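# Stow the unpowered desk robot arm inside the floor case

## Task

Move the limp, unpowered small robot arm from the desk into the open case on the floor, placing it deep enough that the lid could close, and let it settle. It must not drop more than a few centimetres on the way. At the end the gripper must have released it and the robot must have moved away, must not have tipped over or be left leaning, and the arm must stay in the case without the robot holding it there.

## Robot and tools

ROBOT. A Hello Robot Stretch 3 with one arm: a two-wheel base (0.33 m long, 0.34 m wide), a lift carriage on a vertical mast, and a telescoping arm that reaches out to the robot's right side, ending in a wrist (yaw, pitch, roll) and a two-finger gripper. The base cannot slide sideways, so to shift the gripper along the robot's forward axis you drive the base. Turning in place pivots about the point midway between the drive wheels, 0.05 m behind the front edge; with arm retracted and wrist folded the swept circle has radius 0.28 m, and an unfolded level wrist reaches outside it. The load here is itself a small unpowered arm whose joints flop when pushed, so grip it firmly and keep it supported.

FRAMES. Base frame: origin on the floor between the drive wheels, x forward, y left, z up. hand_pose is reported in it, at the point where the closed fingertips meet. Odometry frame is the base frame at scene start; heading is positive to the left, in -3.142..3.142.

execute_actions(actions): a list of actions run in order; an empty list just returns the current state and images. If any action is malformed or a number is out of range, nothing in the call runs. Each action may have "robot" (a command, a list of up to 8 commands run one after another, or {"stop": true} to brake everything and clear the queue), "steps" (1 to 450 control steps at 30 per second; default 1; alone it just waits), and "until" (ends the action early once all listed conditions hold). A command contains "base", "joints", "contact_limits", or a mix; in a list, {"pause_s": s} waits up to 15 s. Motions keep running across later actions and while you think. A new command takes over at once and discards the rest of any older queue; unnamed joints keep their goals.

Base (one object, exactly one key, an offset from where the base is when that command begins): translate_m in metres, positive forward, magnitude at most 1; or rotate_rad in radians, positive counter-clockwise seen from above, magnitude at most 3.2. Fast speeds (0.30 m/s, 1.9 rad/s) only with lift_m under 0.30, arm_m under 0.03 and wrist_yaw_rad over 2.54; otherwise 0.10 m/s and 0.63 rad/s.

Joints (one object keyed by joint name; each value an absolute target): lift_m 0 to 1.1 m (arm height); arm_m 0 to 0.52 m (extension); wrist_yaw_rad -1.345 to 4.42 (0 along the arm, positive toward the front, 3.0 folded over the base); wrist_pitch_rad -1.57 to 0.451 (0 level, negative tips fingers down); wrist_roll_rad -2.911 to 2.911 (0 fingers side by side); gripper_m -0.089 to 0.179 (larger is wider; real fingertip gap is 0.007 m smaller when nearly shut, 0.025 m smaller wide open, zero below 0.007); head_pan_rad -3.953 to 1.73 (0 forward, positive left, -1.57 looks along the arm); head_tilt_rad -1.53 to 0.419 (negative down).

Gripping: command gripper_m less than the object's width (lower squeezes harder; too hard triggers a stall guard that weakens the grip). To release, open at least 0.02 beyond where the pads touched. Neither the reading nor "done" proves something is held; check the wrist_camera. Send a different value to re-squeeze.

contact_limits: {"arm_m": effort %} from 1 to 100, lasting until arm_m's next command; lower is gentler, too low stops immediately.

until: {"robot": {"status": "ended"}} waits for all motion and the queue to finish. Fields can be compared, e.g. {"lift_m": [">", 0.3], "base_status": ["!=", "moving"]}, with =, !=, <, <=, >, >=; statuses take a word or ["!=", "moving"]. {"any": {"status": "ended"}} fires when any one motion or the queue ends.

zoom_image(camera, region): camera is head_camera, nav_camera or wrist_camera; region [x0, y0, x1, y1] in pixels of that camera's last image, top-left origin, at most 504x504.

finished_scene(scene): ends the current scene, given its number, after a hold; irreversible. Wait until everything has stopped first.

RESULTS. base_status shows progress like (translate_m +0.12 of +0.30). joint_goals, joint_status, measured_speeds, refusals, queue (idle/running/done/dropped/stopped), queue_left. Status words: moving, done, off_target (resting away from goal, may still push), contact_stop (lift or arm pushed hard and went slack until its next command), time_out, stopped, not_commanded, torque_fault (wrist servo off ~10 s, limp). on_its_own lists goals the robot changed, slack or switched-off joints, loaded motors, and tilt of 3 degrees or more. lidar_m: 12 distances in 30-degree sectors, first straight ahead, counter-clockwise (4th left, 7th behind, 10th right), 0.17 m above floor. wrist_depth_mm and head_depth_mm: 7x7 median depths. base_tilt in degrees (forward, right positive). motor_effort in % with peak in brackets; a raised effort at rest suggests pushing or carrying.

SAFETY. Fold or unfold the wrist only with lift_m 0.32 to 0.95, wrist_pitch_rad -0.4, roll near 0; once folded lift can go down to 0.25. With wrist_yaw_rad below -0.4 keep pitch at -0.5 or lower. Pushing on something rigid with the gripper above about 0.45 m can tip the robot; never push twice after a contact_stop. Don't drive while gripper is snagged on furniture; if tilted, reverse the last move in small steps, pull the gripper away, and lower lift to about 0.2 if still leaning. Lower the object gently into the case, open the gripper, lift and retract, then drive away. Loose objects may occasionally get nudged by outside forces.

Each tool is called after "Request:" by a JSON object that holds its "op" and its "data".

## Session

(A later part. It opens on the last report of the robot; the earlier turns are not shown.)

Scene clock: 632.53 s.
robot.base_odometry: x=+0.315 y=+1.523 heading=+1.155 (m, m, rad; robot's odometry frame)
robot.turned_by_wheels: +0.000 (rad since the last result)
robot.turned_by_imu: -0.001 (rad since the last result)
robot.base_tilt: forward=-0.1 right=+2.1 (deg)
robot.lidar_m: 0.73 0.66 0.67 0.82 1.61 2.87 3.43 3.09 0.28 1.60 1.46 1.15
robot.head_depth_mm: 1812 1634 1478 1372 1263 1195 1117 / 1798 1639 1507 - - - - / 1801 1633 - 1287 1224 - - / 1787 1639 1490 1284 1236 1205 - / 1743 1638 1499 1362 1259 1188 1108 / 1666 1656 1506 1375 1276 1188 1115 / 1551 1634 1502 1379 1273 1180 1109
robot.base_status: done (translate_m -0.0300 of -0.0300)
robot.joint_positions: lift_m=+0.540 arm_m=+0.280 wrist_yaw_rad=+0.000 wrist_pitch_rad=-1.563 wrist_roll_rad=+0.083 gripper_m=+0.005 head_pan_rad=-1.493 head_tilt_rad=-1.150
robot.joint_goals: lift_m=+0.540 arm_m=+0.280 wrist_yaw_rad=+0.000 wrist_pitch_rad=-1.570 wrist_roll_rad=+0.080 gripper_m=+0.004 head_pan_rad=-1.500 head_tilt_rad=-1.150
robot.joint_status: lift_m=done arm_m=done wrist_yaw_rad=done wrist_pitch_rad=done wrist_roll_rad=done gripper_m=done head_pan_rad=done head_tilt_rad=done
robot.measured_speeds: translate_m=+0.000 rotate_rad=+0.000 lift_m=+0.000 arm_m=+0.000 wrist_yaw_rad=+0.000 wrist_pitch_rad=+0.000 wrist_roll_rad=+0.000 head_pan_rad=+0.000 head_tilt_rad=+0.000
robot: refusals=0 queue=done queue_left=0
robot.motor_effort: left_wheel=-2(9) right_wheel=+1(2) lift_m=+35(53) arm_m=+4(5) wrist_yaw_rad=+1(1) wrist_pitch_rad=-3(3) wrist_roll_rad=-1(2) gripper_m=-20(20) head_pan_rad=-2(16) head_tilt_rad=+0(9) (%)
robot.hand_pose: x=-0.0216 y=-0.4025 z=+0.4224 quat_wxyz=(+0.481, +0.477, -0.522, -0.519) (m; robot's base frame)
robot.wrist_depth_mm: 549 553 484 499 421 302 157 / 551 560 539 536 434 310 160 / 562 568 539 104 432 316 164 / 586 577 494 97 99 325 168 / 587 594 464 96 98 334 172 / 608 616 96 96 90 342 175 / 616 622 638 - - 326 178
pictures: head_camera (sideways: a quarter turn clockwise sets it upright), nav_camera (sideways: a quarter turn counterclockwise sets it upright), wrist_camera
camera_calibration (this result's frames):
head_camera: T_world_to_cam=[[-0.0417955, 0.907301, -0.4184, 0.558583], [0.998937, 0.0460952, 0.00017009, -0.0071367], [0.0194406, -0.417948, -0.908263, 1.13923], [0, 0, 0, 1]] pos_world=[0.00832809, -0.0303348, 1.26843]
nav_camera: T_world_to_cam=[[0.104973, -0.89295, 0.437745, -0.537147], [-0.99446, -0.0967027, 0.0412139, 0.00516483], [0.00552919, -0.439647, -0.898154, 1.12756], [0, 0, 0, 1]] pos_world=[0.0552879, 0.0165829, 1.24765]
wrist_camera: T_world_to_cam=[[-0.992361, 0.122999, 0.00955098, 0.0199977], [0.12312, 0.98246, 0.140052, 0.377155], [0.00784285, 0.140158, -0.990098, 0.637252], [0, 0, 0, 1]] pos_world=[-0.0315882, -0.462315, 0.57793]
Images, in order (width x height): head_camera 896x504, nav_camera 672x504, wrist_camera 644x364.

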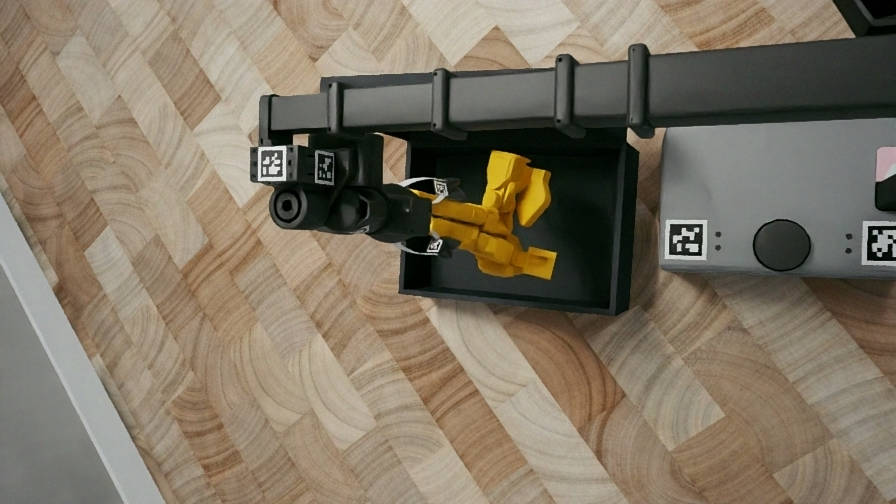

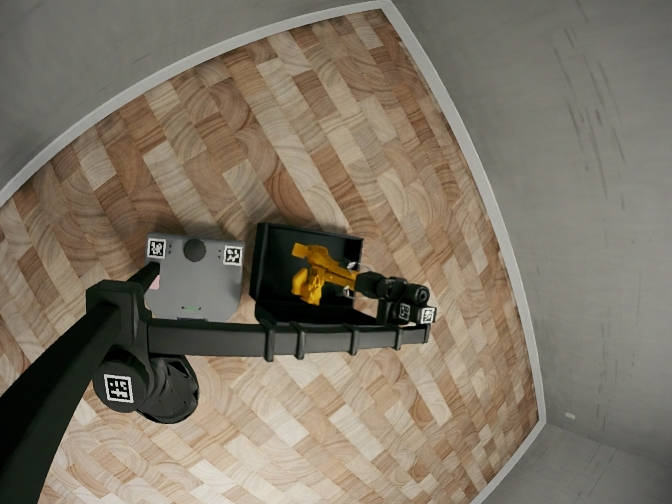

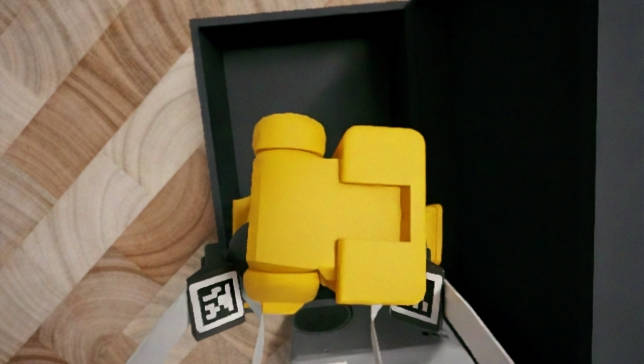

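Request:
{"op": "execute_actions", "data": {"actions": [{"robot":[{"base":{"translate_m":0.01},"joints":{"arm_m":0.225}},{"joints":{"lift_m":0.385}}],"steps":450,"until":{"robot":{"status":"ended"}}}]}}

Request:
{"op": "zoom_image", "data": {"camera": "head_camera", "region": [300, 60, 740, 420]}}

Scene clock: 650.00 s.
robot.base_odometry: x=+0.319 y=+1.532 heading=+1.155 (m, m, rad; robot's odometry frame)
robot.turned_by_wheels: +0.000 (rad since the last result)
robot.turned_by_imu: -0.002 (rad since the last result)
robot.base_tilt: forward=-0.1 right=+2.1 (deg)
robot.lidar_m: 0.72 0.66 0.66 0.81 1.59 2.88 3.45 3.10 0.28 0.31 1.45 1.14
robot.head_depth_mm: 1798 1634 1485 1363 1245 1180 - / 1822 1624 1495 945 883 - - / 1818 1638 1491 - 1174 - - / 1781 1627 1493 1324 1199 1207 - / 1739 1632 1491 1369 1251 1183 1103 / 1674 1632 1493 1377 1274 1183 1109 / 1544 1647 1513 1373 1264 1184 1111
robot.base_status: done (translate_m +0.0100 of +0.0100)
robot.joint_positions: lift_m=+0.385 arm_m=+0.225 wrist_yaw_rad=+0.000 wrist_pitch_rad=-1.563 wrist_roll_rad=+0.083 gripper_m=+0.005 head_pan_rad=-1.493 head_tilt_rad=-1.150
robot.joint_goals: lift_m=+0.385 arm_m=+0.225 wrist_yaw_rad=+0.000 wrist_pitch_rad=-1.570 wrist_roll_rad=+0.080 gripper_m=+0.004 head_pan_rad=-1.500 head_tilt_rad=-1.150
robot.joint_status: lift_m=done arm_m=done wrist_yaw_rad=done wrist_pitch_rad=done wrist_roll_rad=done gripper_m=done head_pan_rad=done head_tilt_rad=done
robot.measured_speeds: translate_m=+0.000 rotate_rad=+0.000 lift_m=+0.000 arm_m=+0.000 wrist_yaw_rad=+0.000 wrist_pitch_rad=+0.000 wrist_roll_rad=+0.000 head_pan_rad=+0.000 head_tilt_rad=+0.000
robot: refusals=0 queue=done queue_left=0
robot.motor_effort: left_wheel=-1(2) right_wheel=+1(5) lift_m=+35(38) arm_m=-5(4) wrist_yaw_rad=+1(1) wrist_pitch_rad=-3(3) wrist_roll_rad=-1(1) gripper_m=-20(20) head_pan_rad=-2(3) head_tilt_rad=+0(0) (%)
robot.hand_pose: x=-0.0216 y=-0.3481 z=+0.2674 quat_wxyz=(+0.481, +0.477, -0.522, -0.519) (m; robot's base frame)
robot.wrist_depth_mm: 398 335 379 385 384 267 215 / 410 405 385 385 384 272 218 / 415 412 392 104 357 279 223 / 426 422 365 98 99 283 226 / 431 433 318 95 98 289 230 / 439 438 96 96 90 296 235 / 452 457 391 310 - 276 234
pictures: head_camera (sideways: a quarter turn clockwise sets it upright), nav_camera (sideways: a quarter turn counterclockwise sets it upright), wrist_camera
camera_calibration (this result's frames):
head_camera: T_world_to_cam=[[-0.0416664, 0.907297, -0.418421, 0.55861], [0.998944, 0.045954, 0.000170817, -0.00713769], [0.0193831, -0.417972, -0.908253, 1.13922], [0, 0, 0, 1]] pos_world=[0.00832386, -0.0303358, 1.26843]
nav_camera: T_world_to_cam=[[0.104846, -0.892955, 0.437766, -0.537173], [-0.994473, -0.0965611, 0.0412144, 0.00516434], [0.00546864, -0.439668, -0.898144, 1.12755], [0, 0, 0, 1]] pos_world=[0.0552903, 0.0165747, 1.24764]
wrist_camera: T_world_to_cam=[[-0.992382, 0.122833, 0.00953593, 0.014734], [0.122954, 0.982499, 0.139922, 0.345473], [0.00781795, 0.140028, -0.990117, 0.476113], [0, 0, 0, 1]] pos_world=[-0.0315779, -0.407906, 0.422928]
Images, in order (width x height): head_camera 896x504, nav_camera 672x504, wrist_camera 644x364.

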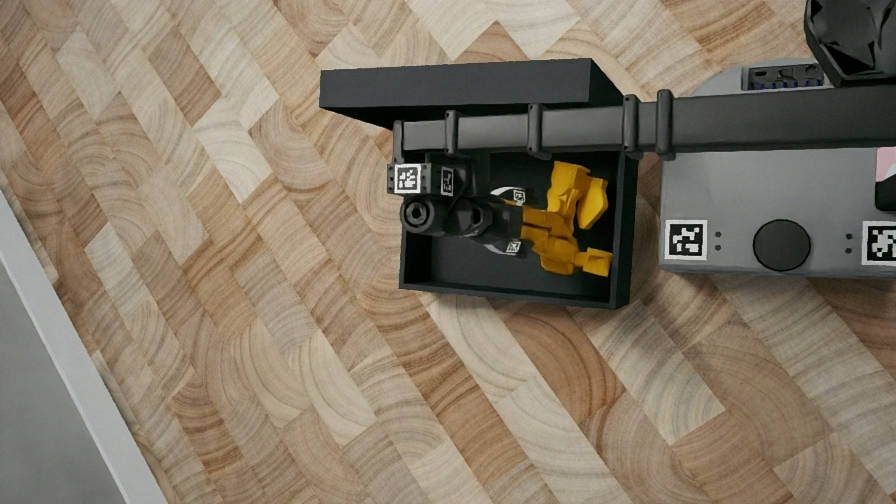

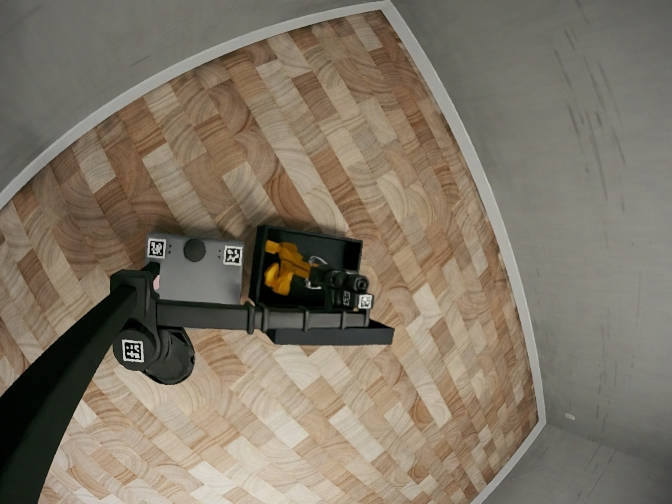

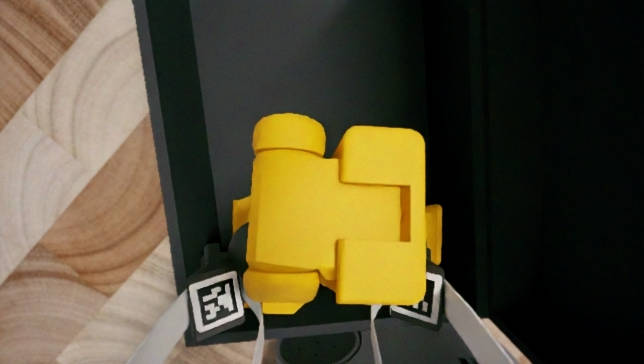

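Region (300, 60, 740, 420) of head_camera's 896x504 image, scaled by 1.145, with more detail than that image has; it fills the top 412 rows of this view, and the rest is white.

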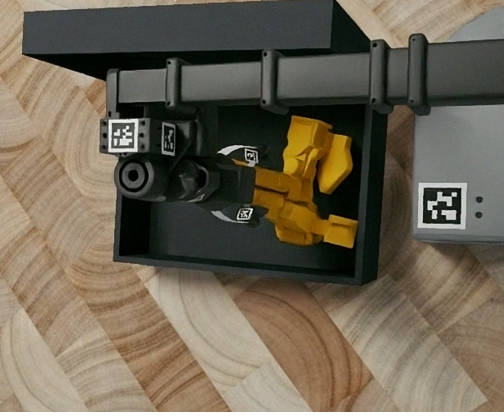

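Request:
{"op": "execute_actions", "data": {"actions": [{"robot":[{"joints":{"lift_m":0.36,"arm_m":0.27}},{"joints":{"lift_m":0.31,"arm_m":0.335}}],"steps":450,"until":{"robot":{"status":"ended"}}}]}}

Request:
{"op": "zoom_image", "data": {"camera": "head_camera", "region": [300, 60, 740, 420]}}

Scene clock: 659.20 s.
robot.base_odometry: x=+0.319 y=+1.532 heading=+1.155 (m, m, rad; robot's odometry frame)
robot.turned_by_wheels: +0.000 (rad since the last result)
robot.turned_by_imu: -0.002 (rad since the last result)
robot.base_tilt: forward=-0.1 right=+2.0 (deg)
robot.lidar_m: 0.72 0.66 0.66 0.81 1.59 2.88 3.44 3.10 0.28 0.39 1.45 1.14
robot.head_depth_mm: 1792 1631 1481 1373 1250 1184 - / 1801 1637 1497 1069 976 - - / 1813 1629 1513 1310 1225 - - / 1782 1639 1497 1315 1198 1213 - / 1749 1623 1492 1372 1262 1181 1105 / 1656 1646 1514 1374 1277 1185 1105 / 1549 1654 1495 1366 1266 1190 1106
robot.base_status: done (translate_m +0.0100 of +0.0100)
robot.joint_positions: lift_m=+0.310 arm_m=+0.335 wrist_yaw_rad=-0.001 wrist_pitch_rad=-1.566 wrist_roll_rad=+0.082 gripper_m=+0.005 head_pan_rad=-1.493 head_tilt_rad=-1.149
robot.joint_goals: lift_m=+0.310 arm_m=+0.335 wrist_yaw_rad=+0.000 wrist_pitch_rad=-1.570 wrist_roll_rad=+0.080 gripper_m=+0.004 head_pan_rad=-1.500 head_tilt_rad=-1.150
robot.joint_status: lift_m=done arm_m=done wrist_yaw_rad=done wrist_pitch_rad=done wrist_roll_rad=done gripper_m=done head_pan_rad=done head_tilt_rad=done
robot.measured_speeds: translate_m=+0.000 rotate_rad=+0.000 lift_m=+0.000 arm_m=+0.000 wrist_yaw_rad=+0.000 wrist_pitch_rad=+0.000 wrist_roll_rad=+0.000 head_pan_rad=+0.000 head_tilt_rad=+0.000
robot: refusals=0 queue=done queue_left=0
robot.motor_effort: left_wheel=-2(3) right_wheel=+2(3) lift_m=+33(36) arm_m=+5(3) wrist_yaw_rad=+1(1) wrist_pitch_rad=-2(5) wrist_roll_rad=-1(1) gripper_m=-20(21) head_pan_rad=-2(3) head_tilt_rad=-1(0) (%)
robot.hand_pose: x=-0.0216 y=-0.4568 z=+0.1925 quat_wxyz=(+0.480, +0.478, -0.521, -0.519) (m; robot's base frame)
robot.wrist_depth_mm: 327 227 275 297 308 232 194 / 331 238 313 317 315 238 198 / 342 248 318 123 319 245 203 / 346 244 325 108 326 251 207 / 356 257 311 115 335 256 213 / 364 268 137 142 - 264 216 / 367 369 258 193 249 250 221
pictures: head_camera (sideways: a quarter turn clockwise sets it upright), nav_camera (sideways: a quarter turn counterclockwise sets it upright), wrist_camera
camera_calibration (this result's frames):
head_camera: T_world_to_cam=[[-0.0416638, 0.907264, -0.418493, 0.558703], [0.998944, 0.0459539, 0.000173323, -0.00714095], [0.0193886, -0.418044, -0.90822, 1.13917], [0, 0, 0, 1]] pos_world=[0.00832407, -0.0303385, 1.26844]
nav_camera: T_world_to_cam=[[0.104844, -0.89292, 0.437837, -0.537266], [-0.994474, -0.0965577, 0.0412159, 0.00516236], [0.0054741, -0.439739, -0.898109, 1.1275], [0, 0, 0, 1]] pos_world=[0.0552907, 0.0165704, 1.24764]
wrist_camera: T_world_to_cam=[[-0.992442, 0.122314, 0.00988436, 0.0284955], [0.122469, 0.982161, 0.142694, 0.46202], [0.00774548, 0.142826, -0.989718, 0.418419], [0, 0, 0, 1]] pos_world=[-0.0315435, -0.517024, 0.347907]
Images, in order (width x height): head_camera 896x504, nav_camera 672x504, wrist_camera 644x364.

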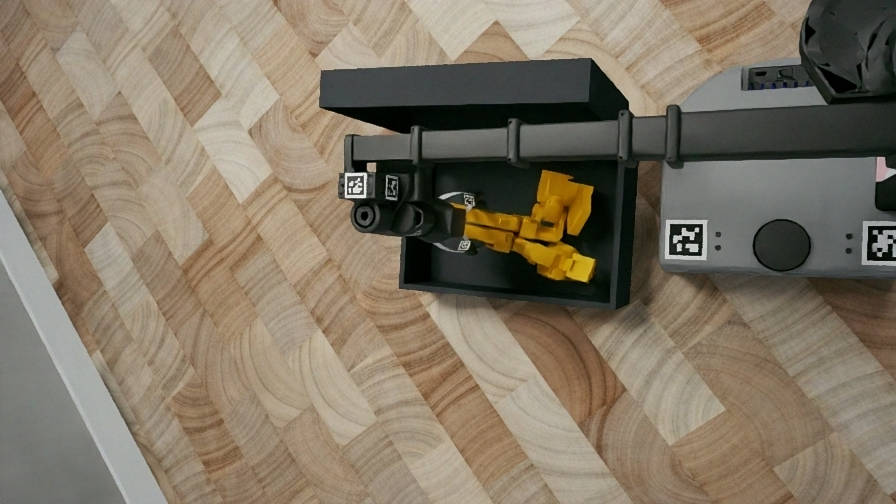

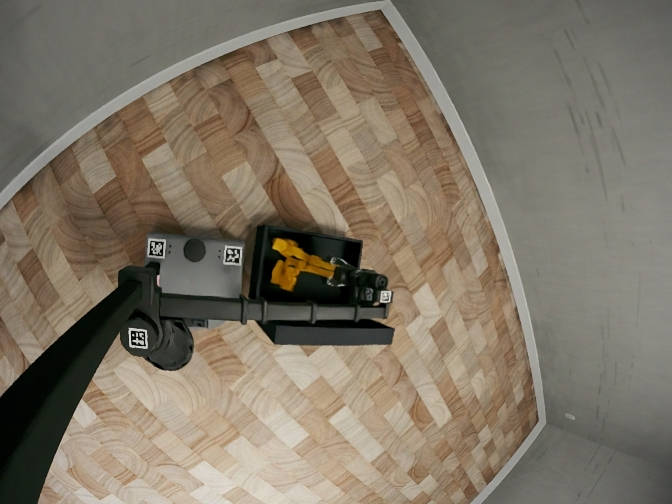

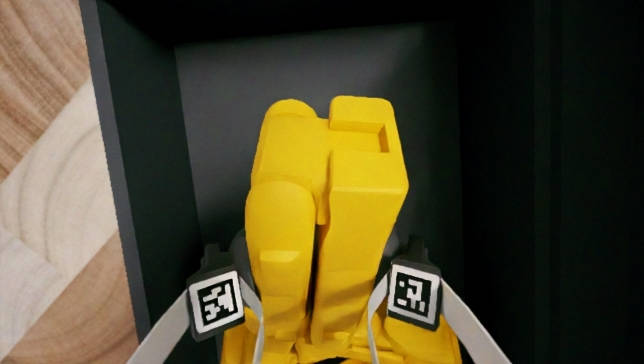

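Region (300, 60, 740, 420) of head_camera's 896x504 image, scaled by 1.145, with more detail than that image has; it fills the top 412 rows of this view, and the rest is white.

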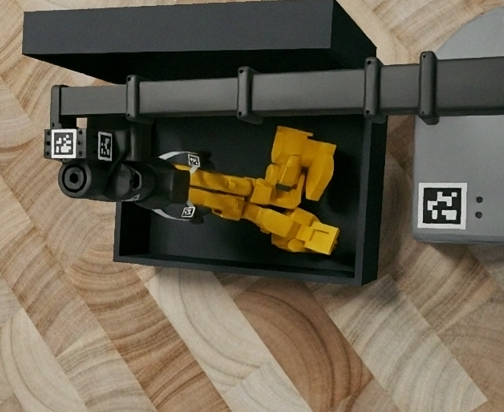

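Request:
{"op": "execute_actions", "data": {"actions": [{"robot":[{"joints":{"lift_m":0.25,"arm_m":0.375}},{"joints":{"lift_m":0.2,"arm_m":0.39}}],"steps":450,"until":{"robot":{"status":"ended"}}}]}}

Request:
{"op": "zoom_image", "data": {"camera": "head_camera", "region": [300, 60, 740, 420]}}

Scene clock: 667.60 s.
robot.base_odometry: x=+0.319 y=+1.532 heading=+1.155 (m, m, rad; robot's odometry frame)
robot.turned_by_wheels: +0.000 (rad since the last result)
robot.turned_by_imu: -0.001 (rad since the last result)
robot.base_tilt: forward=-0.1 right=+2.0 (deg)
robot.lidar_m: 0.72 0.66 0.66 0.81 1.59 2.89 3.42 3.10 0.28 1.60 1.45 1.14
robot.head_depth_mm: 1802 1630 1485 1372 1253 1185 1127 / 1818 1640 1482 1177 1127 1213 - / 1809 1640 1517 1307 1207 - - / 1772 1625 1496 1304 1221 1208 - / 1742 1627 1508 1374 1259 1173 1105 / 1658 1632 1501 1380 1270 1185 1108 / 1538 1647 1492 1371 1279 1188 1110
robot.base_status: done (translate_m +0.0100 of +0.0100)
robot.joint_positions: lift_m=+0.200 arm_m=+0.390 wrist_yaw_rad=-0.001 wrist_pitch_rad=-1.564 wrist_roll_rad=+0.082 gripper_m=+0.005 head_pan_rad=-1.493 head_tilt_rad=-1.149
robot.joint_goals: lift_m=+0.200 arm_m=+0.390 wrist_yaw_rad=+0.000 wrist_pitch_rad=-1.570 wrist_roll_rad=+0.080 gripper_m=+0.004 head_pan_rad=-1.500 head_tilt_rad=-1.150
robot.joint_status: lift_m=done arm_m=done wrist_yaw_rad=done wrist_pitch_rad=done wrist_roll_rad=done gripper_m=done head_pan_rad=done head_tilt_rad=done
robot.measured_speeds: translate_m=+0.000 rotate_rad=+0.000 lift_m=+0.000 arm_m=+0.000 wrist_yaw_rad=+0.000 wrist_pitch_rad=+0.000 wrist_roll_rad=+0.000 head_pan_rad=+0.000 head_tilt_rad=+0.000
robot: refusals=0 queue=done queue_left=0
robot.motor_effort: left_wheel=-2(2) right_wheel=+0(0) lift_m=+31(33) arm_m=+3(8) wrist_yaw_rad=+1(1) wrist_pitch_rad=-3(3) wrist_roll_rad=-1(1) gripper_m=-19(19) head_pan_rad=-3(2) head_tilt_rad=-1(0) (%)
robot.hand_pose: x=-0.0216 y=-0.5123 z=+0.0825 quat_wxyz=(+0.480, +0.477, -0.522, -0.519) (m; robot's base frame)
robot.wrist_depth_mm: 104 109 116 125 135 147 147 / 152 183 205 205 207 208 164 / 162 208 210 147 212 213 166 / 158 210 212 139 215 216 170 / 156 214 215 142 220 220 173 / 152 210 - 145 - 225 175 / 150 190 228 145 231 231 178
pictures: head_camera (sideways: a quarter turn clockwise sets it upright), nav_camera (sideways: a quarter turn counterclockwise sets it upright), wrist_camera
camera_calibration (this result's frames):
head_camera: T_world_to_cam=[[-0.0416637, 0.907263, -0.418495, 0.558706], [0.998944, 0.0459539, 0.000173384, -0.00714103], [0.0193888, -0.418046, -0.908219, 1.13917], [0, 0, 0, 1]] pos_world=[0.00832407, -0.0303385, 1.26844]
nav_camera: T_world_to_cam=[[0.104844, -0.892919, 0.437839, -0.537268], [-0.994474, -0.0965577, 0.0412159, 0.00516231], [0.00547424, -0.439741, -0.898108, 1.1275], [0, 0, 0, 1]] pos_world=[0.0552907, 0.0165703, 1.24764]
wrist_camera: T_world_to_cam=[[-0.992415, 0.122546, 0.00970144, 0.0365037], [0.122684, 0.982347, 0.141218, 0.532392], [0.00777561, 0.141337, -0.989931, 0.316761], [0, 0, 0, 1]] pos_world=[-0.0315519, -0.572237, 0.238034]
Images, in order (width x height): head_camera 896x504, nav_camera 672x504, wrist_camera 644x364.

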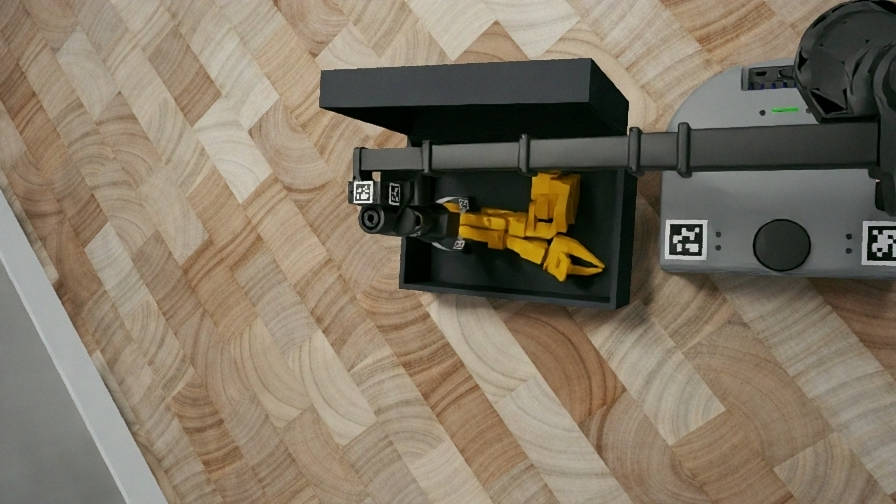

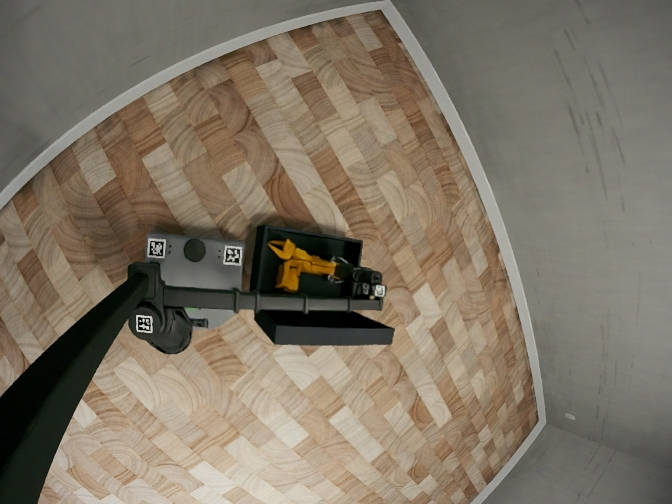

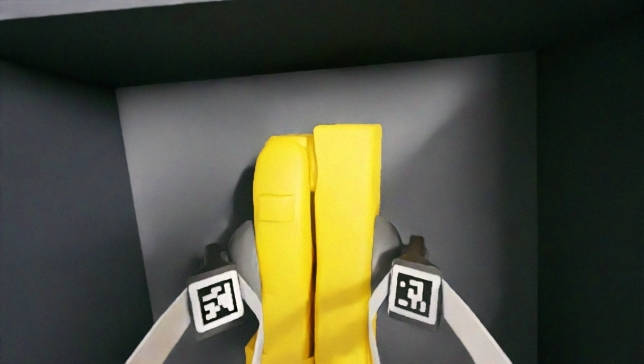

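Region (300, 60, 740, 420) of head_camera's 896x504 image, scaled by 1.145, with more detail than that image has; it fills the top 412 rows of this view, and the rest is white.

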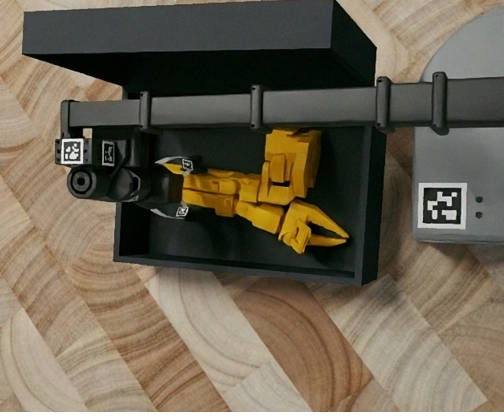

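Request:
{"op": "execute_actions", "data": {"actions": [{"robot":[{"joints":{"lift_m":0.188}},{"joints":{"gripper_m":0.10}}],"steps":200,"until":{"robot":{"status":"ended"}}}]}}

Scene clock: 687.10 s.
robot.base_odometry: x=+0.319 y=+1.532 heading=+1.155 (m, m, rad; robot's odometry frame)
robot.turned_by_wheels: +0.000 (rad since the last result)
robot.turned_by_imu: -0.001 (rad since the last result)
robot.base_tilt: forward=-0.1 right=+2.1 (deg)
robot.lidar_m: 0.72 0.66 0.66 0.81 1.59 2.88 3.42 3.09 0.28 1.60 1.45 1.14
robot.head_depth_mm: 1810 1623 1498 1372 1255 1181 1125 / 1809 1625 1487 1185 1129 1205 - / 1821 1643 1507 1305 1213 - - / 1781 1637 1490 1319 1225 1206 - / 1755 1652 1500 1376 1256 1173 1102 / 1659 1646 1497 1373 1268 1180 1110 / 1553 1636 1498 1370 1268 1185 1103
robot.base_status: done (translate_m +0.0100 of +0.0100)
robot.joint_positions: lift_m=+0.188 arm_m=+0.390 wrist_yaw_rad=-0.001 wrist_pitch_rad=-1.565 wrist_roll_rad=+0.082 gripper_m=+0.100 head_pan_rad=-1.493 head_tilt_rad=-1.149
robot.joint_goals: lift_m=+0.188 arm_m=+0.390 wrist_yaw_rad=+0.000 wrist_pitch_rad=-1.570 wrist_roll_rad=+0.080 gripper_m=+0.100 head_pan_rad=-1.500 head_tilt_rad=-1.150
robot.joint_status: lift_m=done arm_m=done wrist_yaw_rad=done wrist_pitch_rad=done wrist_roll_rad=done gripper_m=done head_pan_rad=done head_tilt_rad=done
robot.measured_speeds: translate_m=+0.000 rotate_rad=+0.000 lift_m=+0.000 arm_m=+0.000 wrist_yaw_rad=+0.000 wrist_pitch_rad=+0.000 wrist_roll_rad=+0.000 head_pan_rad=+0.000 head_tilt_rad=+0.000
robot: refusals=0 queue=done queue_left=0
robot.motor_effort: left_wheel=-2(2) right_wheel=+1(1) lift_m=+28(32) arm_m=+3(3) wrist_yaw_rad=+1(2) wrist_pitch_rad=-3(3) wrist_roll_rad=-1(1) gripper_m=+0(82) head_pan_rad=-2(2) head_tilt_rad=-1(1) (%)
robot.hand_pose: x=-0.0216 y=-0.5121 z=+0.0707 quat_wxyz=(+0.480, +0.477, -0.521, -0.519) (m; robot's base frame)
robot.wrist_depth_mm: 105 108 117 125 135 147 148 / 152 184 194 195 196 197 164 / 160 196 197 150 199 200 167 / 158 199 201 141 203 205 169 / 155 203 205 143 207 209 173 / 152 185 209 143 211 213 176 / 147 204 214 143 218 218 178
pictures: head_camera (sideways: a quarter turn clockwise sets it upright), nav_camera (sideways: a quarter turn counterclockwise sets it upright), wrist_camera
camera_calibration (this result's frames):
head_camera: T_world_to_cam=[[-0.0416633, 0.907258, -0.418506, 0.55872], [0.998944, 0.0459539, 0.000173757, -0.00714152], [0.0193896, -0.418056, -0.908214, 1.13917], [0, 0, 0, 1]] pos_world=[0.0083241, -0.0303389, 1.26844]
nav_camera: T_world_to_cam=[[0.104843, -0.892914, 0.43785, -0.537282], [-0.994474, -0.0965572, 0.0412161, 0.00516201], [0.00547506, -0.439751, -0.898103, 1.1275], [0, 0, 0, 1]] pos_world=[0.0552907, 0.0165697, 1.24764]
wrist_camera: T_world_to_cam=[[-0.992416, 0.122533, 0.00975481, 0.0365947], [0.122675, 0.982286, 0.141649, 0.533898], [0.00777468, 0.141771, -0.989869, 0.305202], [0, 0, 0, 1]] pos_world=[-0.0315515, -0.572194, 0.226127]
Images, in order (width x height): head_camera 896x504, nav_camera 672x504, wrist_camera 644x364.

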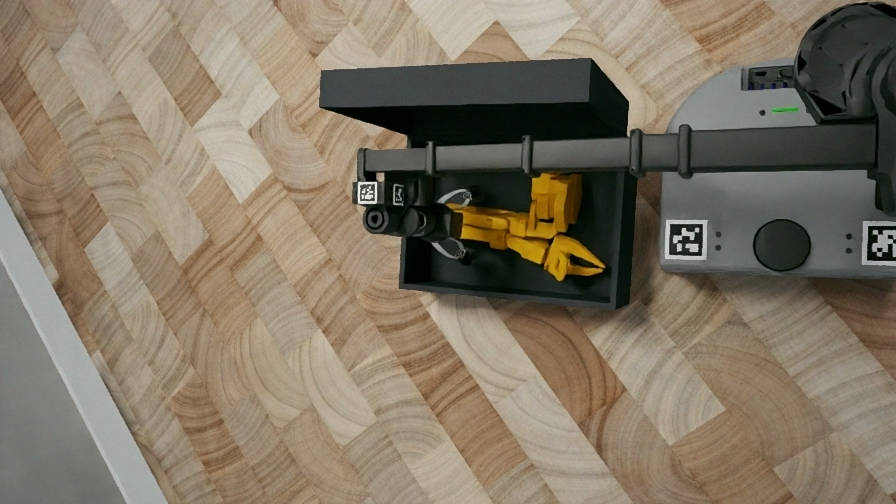

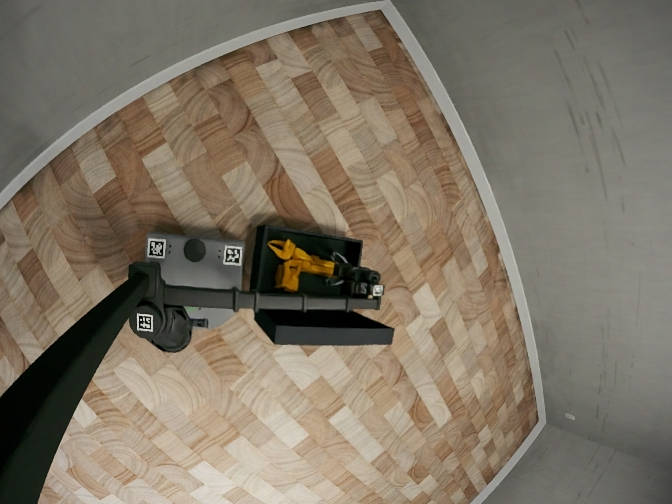

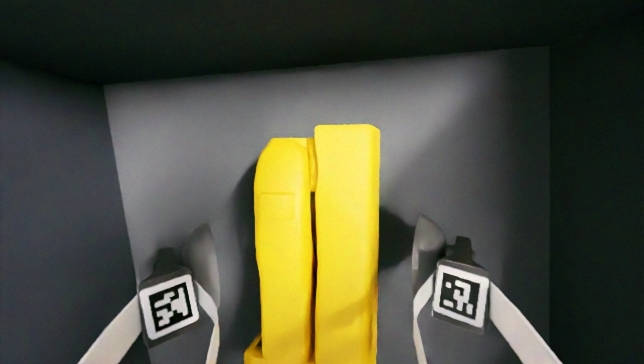

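Request:
{"op": "execute_actions", "data": {"actions": [{"robot":[{"joints":{"lift_m":0.45}},{"joints":{"arm_m":0.17}}],"steps":300,"until":{"robot":{"status":"ended"}}}]}}

Scene clock: 695.67 s.
robot.base_odometry: x=+0.319 y=+1.532 heading=+1.155 (m, m, rad; robot's odometry frame)
robot.turned_by_wheels: +0.000 (rad since the last result)
robot.turned_by_imu: -0.002 (rad since the last result)
robot.base_tilt: forward=-0.1 right=+2.0 (deg)
robot.lidar_m: 0.72 0.66 0.66 0.81 1.59 2.89 3.43 3.10 0.28 1.60 1.46 1.14
robot.head_depth_mm: 1801 1622 1485 1365 1254 1174 1128 / 1795 1623 1491 936 869 - - / 1823 1627 1496 - 1228 - - / 1791 1638 1491 1335 1225 1207 - / 1738 1641 1501 1364 1265 1180 1111 / 1665 1646 1495 1375 1277 1183 1104 / 1545 1634 1491 1379 1275 1184 1112
robot.base_status: done (translate_m +0.0100 of +0.0100)
robot.joint_positions: lift_m=+0.450 arm_m=+0.170 wrist_yaw_rad=+0.000 wrist_pitch_rad=-1.565 wrist_roll_rad=+0.082 gripper_m=+0.100 head_pan_rad=-1.493 head_tilt_rad=-1.149
robot.joint_goals: lift_m=+0.450 arm_m=+0.170 wrist_yaw_rad=+0.000 wrist_pitch_rad=-1.570 wrist_roll_rad=+0.080 gripper_m=+0.100 head_pan_rad=-1.500 head_tilt_rad=-1.150
robot.joint_status: lift_m=done arm_m=done wrist_yaw_rad=done wrist_pitch_rad=done wrist_roll_rad=done gripper_m=done head_pan_rad=done head_tilt_rad=done
robot.measured_speeds: translate_m=+0.000 rotate_rad=+0.000 lift_m=+0.000 arm_m=+0.000 wrist_yaw_rad=+0.000 wrist_pitch_rad=+0.000 wrist_roll_rad=+0.000 head_pan_rad=+0.000 head_tilt_rad=+0.000
robot: refusals=0 queue=done queue_left=0
robot.motor_effort: left_wheel=-2(2) right_wheel=+0(1) lift_m=+47(52) arm_m=-5(5) wrist_yaw_rad=+1(2) wrist_pitch_rad=-2(2) wrist_roll_rad=-1(1) gripper_m=+0(0) head_pan_rad=-2(3) head_tilt_rad=+0(1) (%)
robot.hand_pose: x=-0.0216 y=-0.2927 z=+0.3320 quat_wxyz=(+0.481, +0.478, -0.521, -0.519) (m; robot's base frame)
robot.wrist_depth_mm: 462 463 438 443 413 309 213 / 468 474 442 399 426 321 217 / 482 482 407 400 383 327 220 / 491 490 416 470 473 339 226 / 496 505 419 444 412 318 229 / 517 508 512 - - 266 211 / 519 522 521 - - - 189
pictures: head_camera (sideways: a quarter turn clockwise sets it upright), nav_camera (sideways: a quarter turn counterclockwise sets it upright), wrist_camera
camera_calibration (this result's frames):
head_camera: T_world_to_cam=[[-0.0416626, 0.907251, -0.418522, 0.558741], [0.998944, 0.0459538, 0.000174326, -0.00714226], [0.0193908, -0.418073, -0.908207, 1.13916], [0, 0, 0, 1]] pos_world=[0.00832414, -0.0303395, 1.26844]
nav_camera: T_world_to_cam=[[0.104842, -0.892906, 0.437866, -0.537303], [-0.994474, -0.0965563, 0.0412165, 0.00516156], [0.00547626, -0.439767, -0.898095, 1.12749], [0, 0, 0, 1]] pos_world=[0.0552908, 0.0165687, 1.24764]
wrist_camera: T_world_to_cam=[[-0.992507, 0.121795, 0.00975593, 0.00692484], [0.121944, 0.982377, 0.141649, 0.281327], [0.00766808, 0.141777, -0.989869, 0.532798], [0, 0, 0, 1]] pos_world=[-0.0315187, -0.352751, 0.487483]
Images, in order (width x height): head_camera 896x504, nav_camera 672x504, wrist_camera 644x364.

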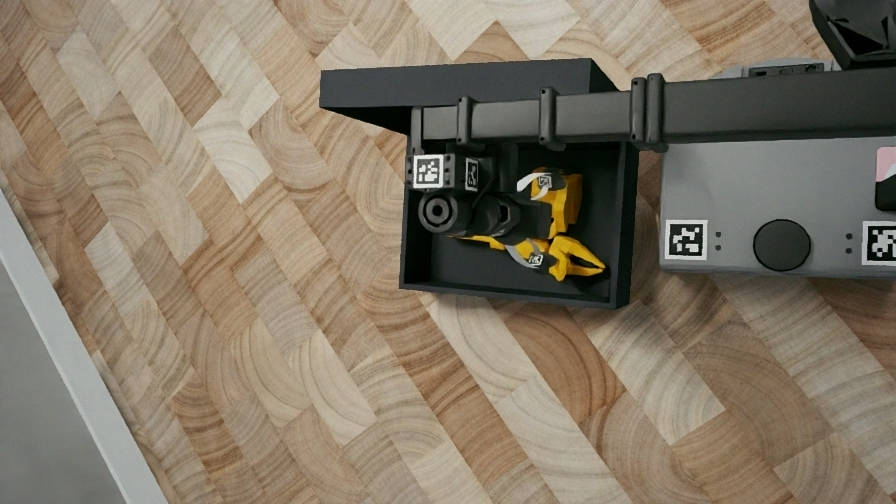

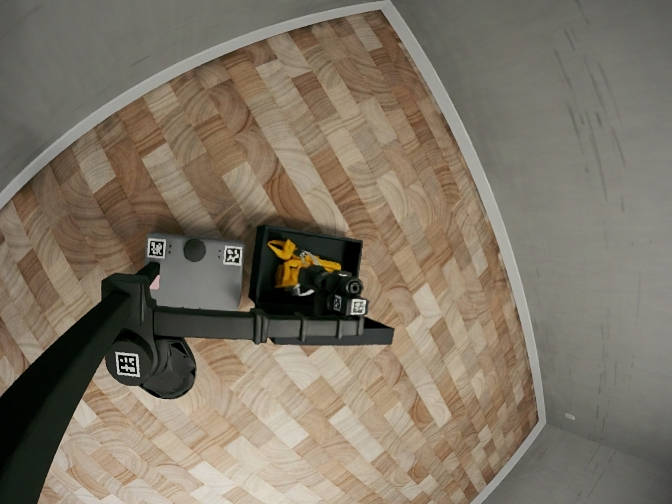

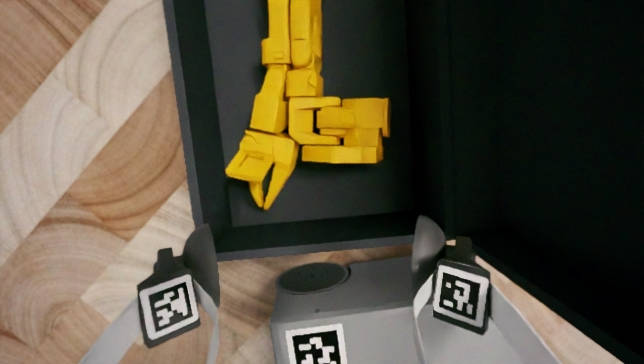

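Request:
{"op": "execute_actions", "data": {"actions": [{"robot":{"joints":{"arm_m":0.0,"wrist_pitch_rad":-0.9,"wrist_roll_rad":0}},"steps":300,"until":{"robot":{"status":"ended"}}}]}}

Request:
{"op": "zoom_image", "data": {"camera": "head_camera", "region": [380, 120, 660, 320]}}

Scene clock: 708.37 s.
robot.base_odometry: x=+0.319 y=+1.532 heading=+1.155 (m, m, rad; robot's odometry frame)
robot.turned_by_wheels: +0.000 (rad since the last result)
robot.turned_by_imu: -0.001 (rad since the last result)
robot.base_tilt: forward=+0.0 right=+2.0 (deg)
robot.lidar_m: 0.73 0.66 0.66 0.81 1.59 2.88 3.41 3.11 0.28 1.60 1.45 1.14
robot.head_depth_mm: 1792 1643 1483 1363 1259 1190 1125 / 1802 1646 1479 1180 1125 - - / 1800 1641 1485 1331 1279 - - / 1769 1642 1496 1317 1218 1190 - / 1747 1638 1506 1380 1259 1187 1101 / 1671 1626 1487 1368 1270 1181 1114 / 1539 1629 1495 1377 1267 1187 1105
robot.base_status: done (translate_m +0.0100 of +0.0100)
robot.joint_positions: lift_m=+0.450 arm_m=+0.000 wrist_yaw_rad=+0.000 wrist_pitch_rad=-0.915 wrist_roll_rad=+0.002 gripper_m=+0.100 head_pan_rad=-1.493 head_tilt_rad=-1.149
robot.joint_goals: lift_m=+0.450 arm_m=+0.000 wrist_yaw_rad=+0.000 wrist_pitch_rad=-0.900 wrist_roll_rad=+0.000 gripper_m=+0.100 head_pan_rad=-1.500 head_tilt_rad=-1.150
robot.joint_status: lift_m=done arm_m=done wrist_yaw_rad=done wrist_pitch_rad=done wrist_roll_rad=done gripper_m=done head_pan_rad=done head_tilt_rad=done
robot.measured_speeds: translate_m=+0.000 rotate_rad=+0.000 lift_m=+0.000 arm_m=+0.000 wrist_yaw_rad=+0.000 wrist_pitch_rad=+0.000 wrist_roll_rad=+0.000 head_pan_rad=+0.000 head_tilt_rad=+0.000
robot: refusals=0 queue=done queue_left=0
robot.motor_effort: left_wheel=-2(2) right_wheel=+0(0) lift_m=+46(46) arm_m=-4(5) wrist_yaw_rad=+1(1) wrist_pitch_rad=+7(6) wrist_roll_rad=-1(3) gripper_m=+0(0) head_pan_rad=-2(1) head_tilt_rad=-1(1) (%)
robot.hand_pose: x=-0.0216 y=-0.2823 z=+0.3706 quat_wxyz=(+0.634, +0.312, -0.635, -0.313) (m; robot's base frame)
robot.wrist_depth_mm: 836 854 864 845 811 333 186 / 751 770 752 755 523 337 171 / 672 685 634 588 514 337 225 / 633 615 607 581 487 341 226 / 564 569 528 472 490 339 226 / 527 528 465 453 489 317 226 / 487 480 465 468 451 341 226
pictures: head_camera (sideways: a quarter turn clockwise sets it upright), nav_camera (sideways: a quarter turn counterclockwise sets it upright), wrist_camera
camera_calibration (this result's frames):
head_camera: T_world_to_cam=[[-0.0416625, 0.907249, -0.418525, 0.558745], [0.998944, 0.0459538, 0.000174435, -0.0071424], [0.0193911, -0.418076, -0.908205, 1.13916], [0, 0, 0, 1]] pos_world=[0.00832415, -0.0303397, 1.26844]
nav_camera: T_world_to_cam=[[0.104842, -0.892905, 0.437869, -0.537307], [-0.994474, -0.0965562, 0.0412165, 0.00516148], [0.0054765, -0.43977, -0.898094, 1.12748], [0, 0, 0, 1]] pos_world=[0.0552908, 0.0165685, 1.24764]
wrist_camera: T_world_to_cam=[[-0.999069, 0.0395311, -0.017255, -0.00807041], [0.0429371, 0.87342, -0.485071, 0.465438], [-0.00410449, -0.48536, -0.874305, 0.349347], [0, 0, 0, 1]] pos_world=[-0.0266136, -0.236645, 0.531067]
Images, in order (width x height): head_camera 896x504, nav_camera 672x504, wrist_camera 644x364.

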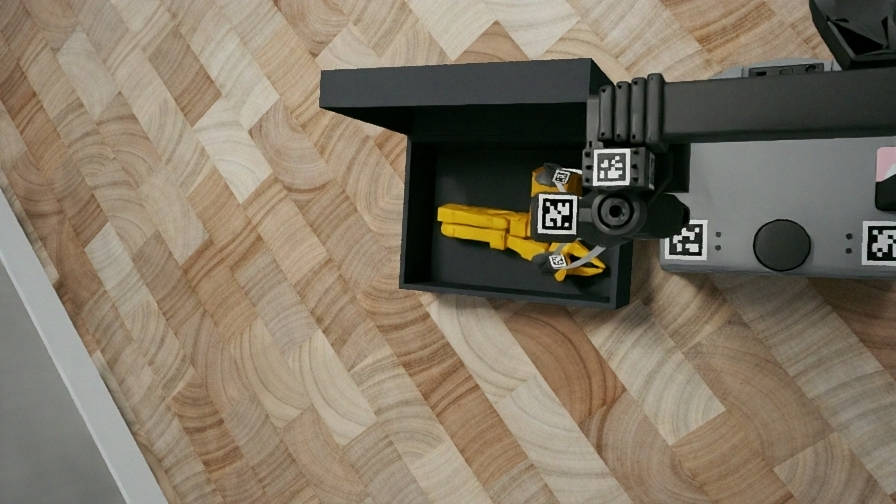

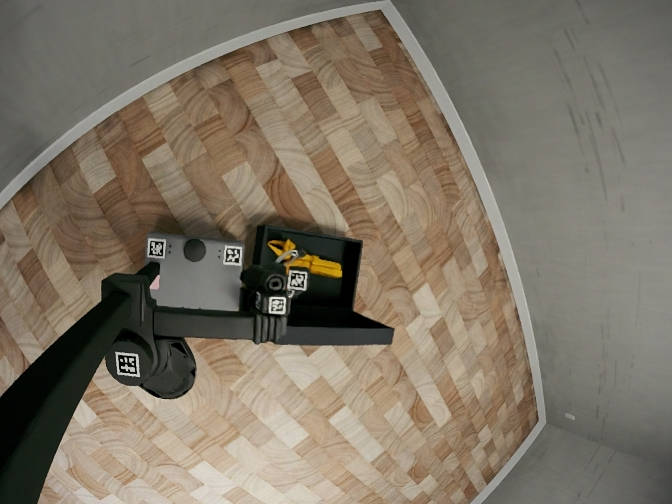

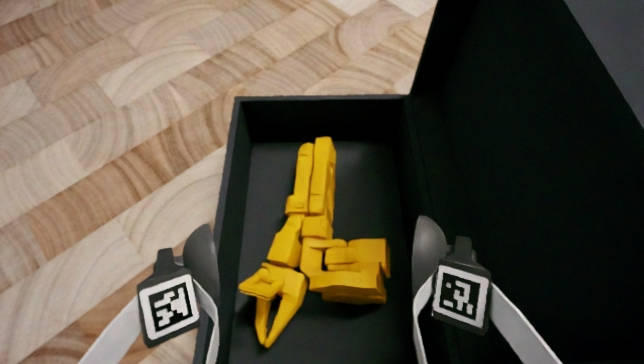

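Region (380, 120, 660, 320) of head_camera's 896x504 image, scaled by 1.800, with more detail than that image has; it fills the top 360 rows of this view, and the rest is white.

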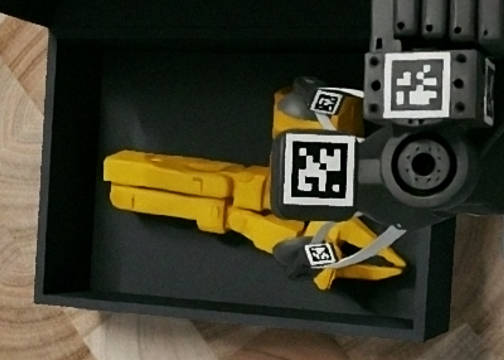

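Request:
{"op": "execute_actions", "data": {"actions": [{"robot":[{"base":{"translate_m":0.40},"joints":{"gripper_m":0.0,"head_pan_rad":-1.2,"head_tilt_rad":-1.0}},{"base":{"rotate_rad":-1.1},"joints":{"lift_m":0.2,"wrist_pitch_rad":0.25}}],"steps":450,"until":{"robot":{"status":"ended"}}}]}}

Scene clock: 735.03 s.
robot.base_odometry: x=+0.481 y=+1.898 heading=+0.055 (m, m, rad; robot's odometry frame)
robot.turned_by_wheels: -1.100 (rad since the last result)
robot.turned_by_imu: -1.110 (rad since the last result)
robot.base_tilt: forward=-0.1 right=+2.0 (deg)
robot.lidar_m: 1.20 0.66 0.39 0.35 0.35 0.41 0.76 3.56 3.88 0.61 0.84 1.35
robot.head_depth_mm: 2260 1937 1671 1480 1334 1206 1101 / 2286 1941 1670 1155 1303 1208 - / 2292 1926 1660 1275 1291 1223 - / 2259 1945 1669 1385 1281 1208 1123 / 2259 1924 1685 1490 1315 1212 1109 / 2273 1963 1692 1495 1335 1214 1114 / 2306 1943 1697 1491 1332 1216 1111
robot.base_status: done (rotate_rad -1.0999 of -1.1000)
robot.joint_positions: lift_m=+0.200 arm_m=+0.000 wrist_yaw_rad=+0.000 wrist_pitch_rad=+0.225 wrist_roll_rad=+0.002 gripper_m=+0.000 head_pan_rad=-1.207 head_tilt_rad=-1.001
robot.joint_goals: lift_m=+0.200 arm_m=+0.000 wrist_yaw_rad=+0.000 wrist_pitch_rad=+0.250 wrist_roll_rad=+0.000 gripper_m=+0.000 head_pan_rad=-1.200 head_tilt_rad=-1.000
robot.joint_status: lift_m=done arm_m=done wrist_yaw_rad=done wrist_pitch_rad=done wrist_roll_rad=done gripper_m=done head_pan_rad=done head_tilt_rad=done
robot.measured_speeds: translate_m=+0.000 rotate_rad=+0.000 lift_m=+0.000 arm_m=+0.000 wrist_yaw_rad=+0.000 wrist_pitch_rad=+0.000 wrist_roll_rad=+0.000 head_pan_rad=+0.000 head_tilt_rad=+0.000
robot: refusals=0 queue=done queue_left=0
robot.motor_effort: left_wheel=+3(7) right_wheel=-2(3) lift_m=+29(45) arm_m=-5(6) wrist_yaw_rad=+1(1) wrist_pitch_rad=+11(13) wrist_roll_rad=-1(1) gripper_m=-2(82) head_pan_rad=+3(20) head_tilt_rad=+1(18) (%)
robot.hand_pose: x=-0.0215 y=-0.4004 z=+0.3727 quat_wxyz=(+0.702, -0.079, -0.703, +0.079) (m; robot's base frame)
robot.wrist_depth_mm: - - - - - - - / - - - - - - - / - - - - - - - / - - - - - - - / - 587 510 446 - - - / - 583 515 - - - - / - 573 490 422 - - 986
pictures: head_camera (sideways: a quarter turn clockwise sets it upright), nav_camera (sideways: a quarter turn counterclockwise sets it upright), wrist_camera
camera_calibration (this result's frames):
head_camera: T_world_to_cam=[[-0.270558, 0.791422, -0.548132, 0.728969], [0.945191, 0.326483, 0.00484634, -0.0128973], [0.182791, -0.516778, -0.836378, 1.04482], [0, 0, 0, 1]] pos_world=[0.0184359, -0.0327735, 1.27349]
nav_camera: T_world_to_cam=[[0.326136, -0.757247, 0.565873, -0.705401], [-0.928992, -0.367523, 0.0435998, 0.00165107], [0.174956, -0.539911, -0.823339, 1.02929], [0, 0, 0, 1]] pos_world=[0.0515098, 0.0221711, 1.24655]
wrist_camera: T_world_to_cam=[[-0.999098, 0.000206998, -0.0424605, -0.00954013], [0.0423204, -0.0764655, -0.996174, 0.379773], [-0.00345297, -0.997072, 0.0763878, -0.265322], [0, 0, 0, 1]] pos_world=[-0.0265198, -0.235504, 0.398182]
Images, in order (width x height): head_camera 896x504, nav_camera 672x504, wrist_camera 644x364.

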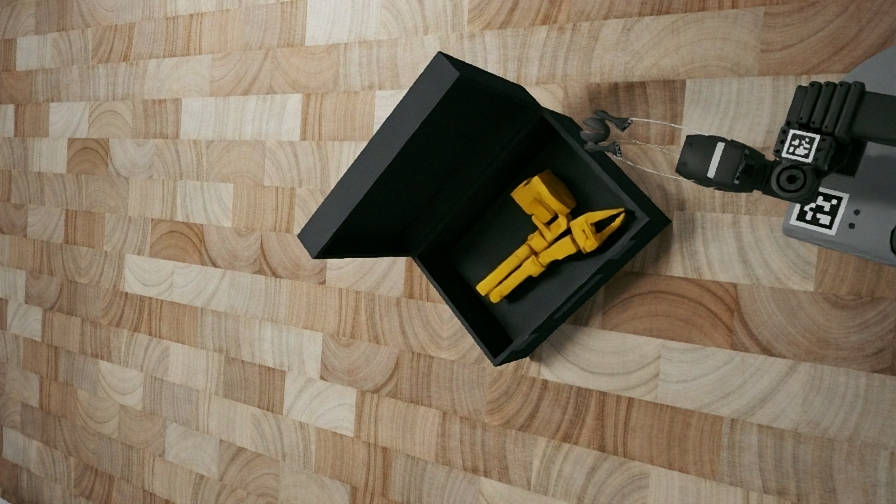

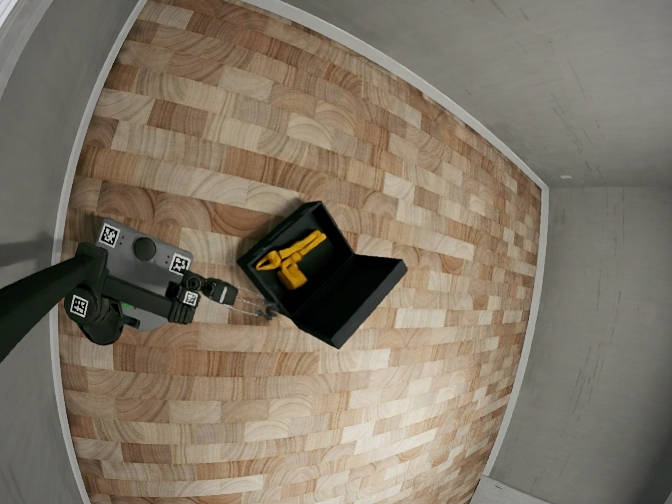

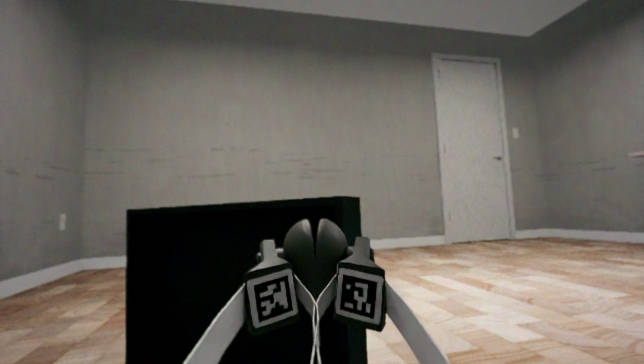

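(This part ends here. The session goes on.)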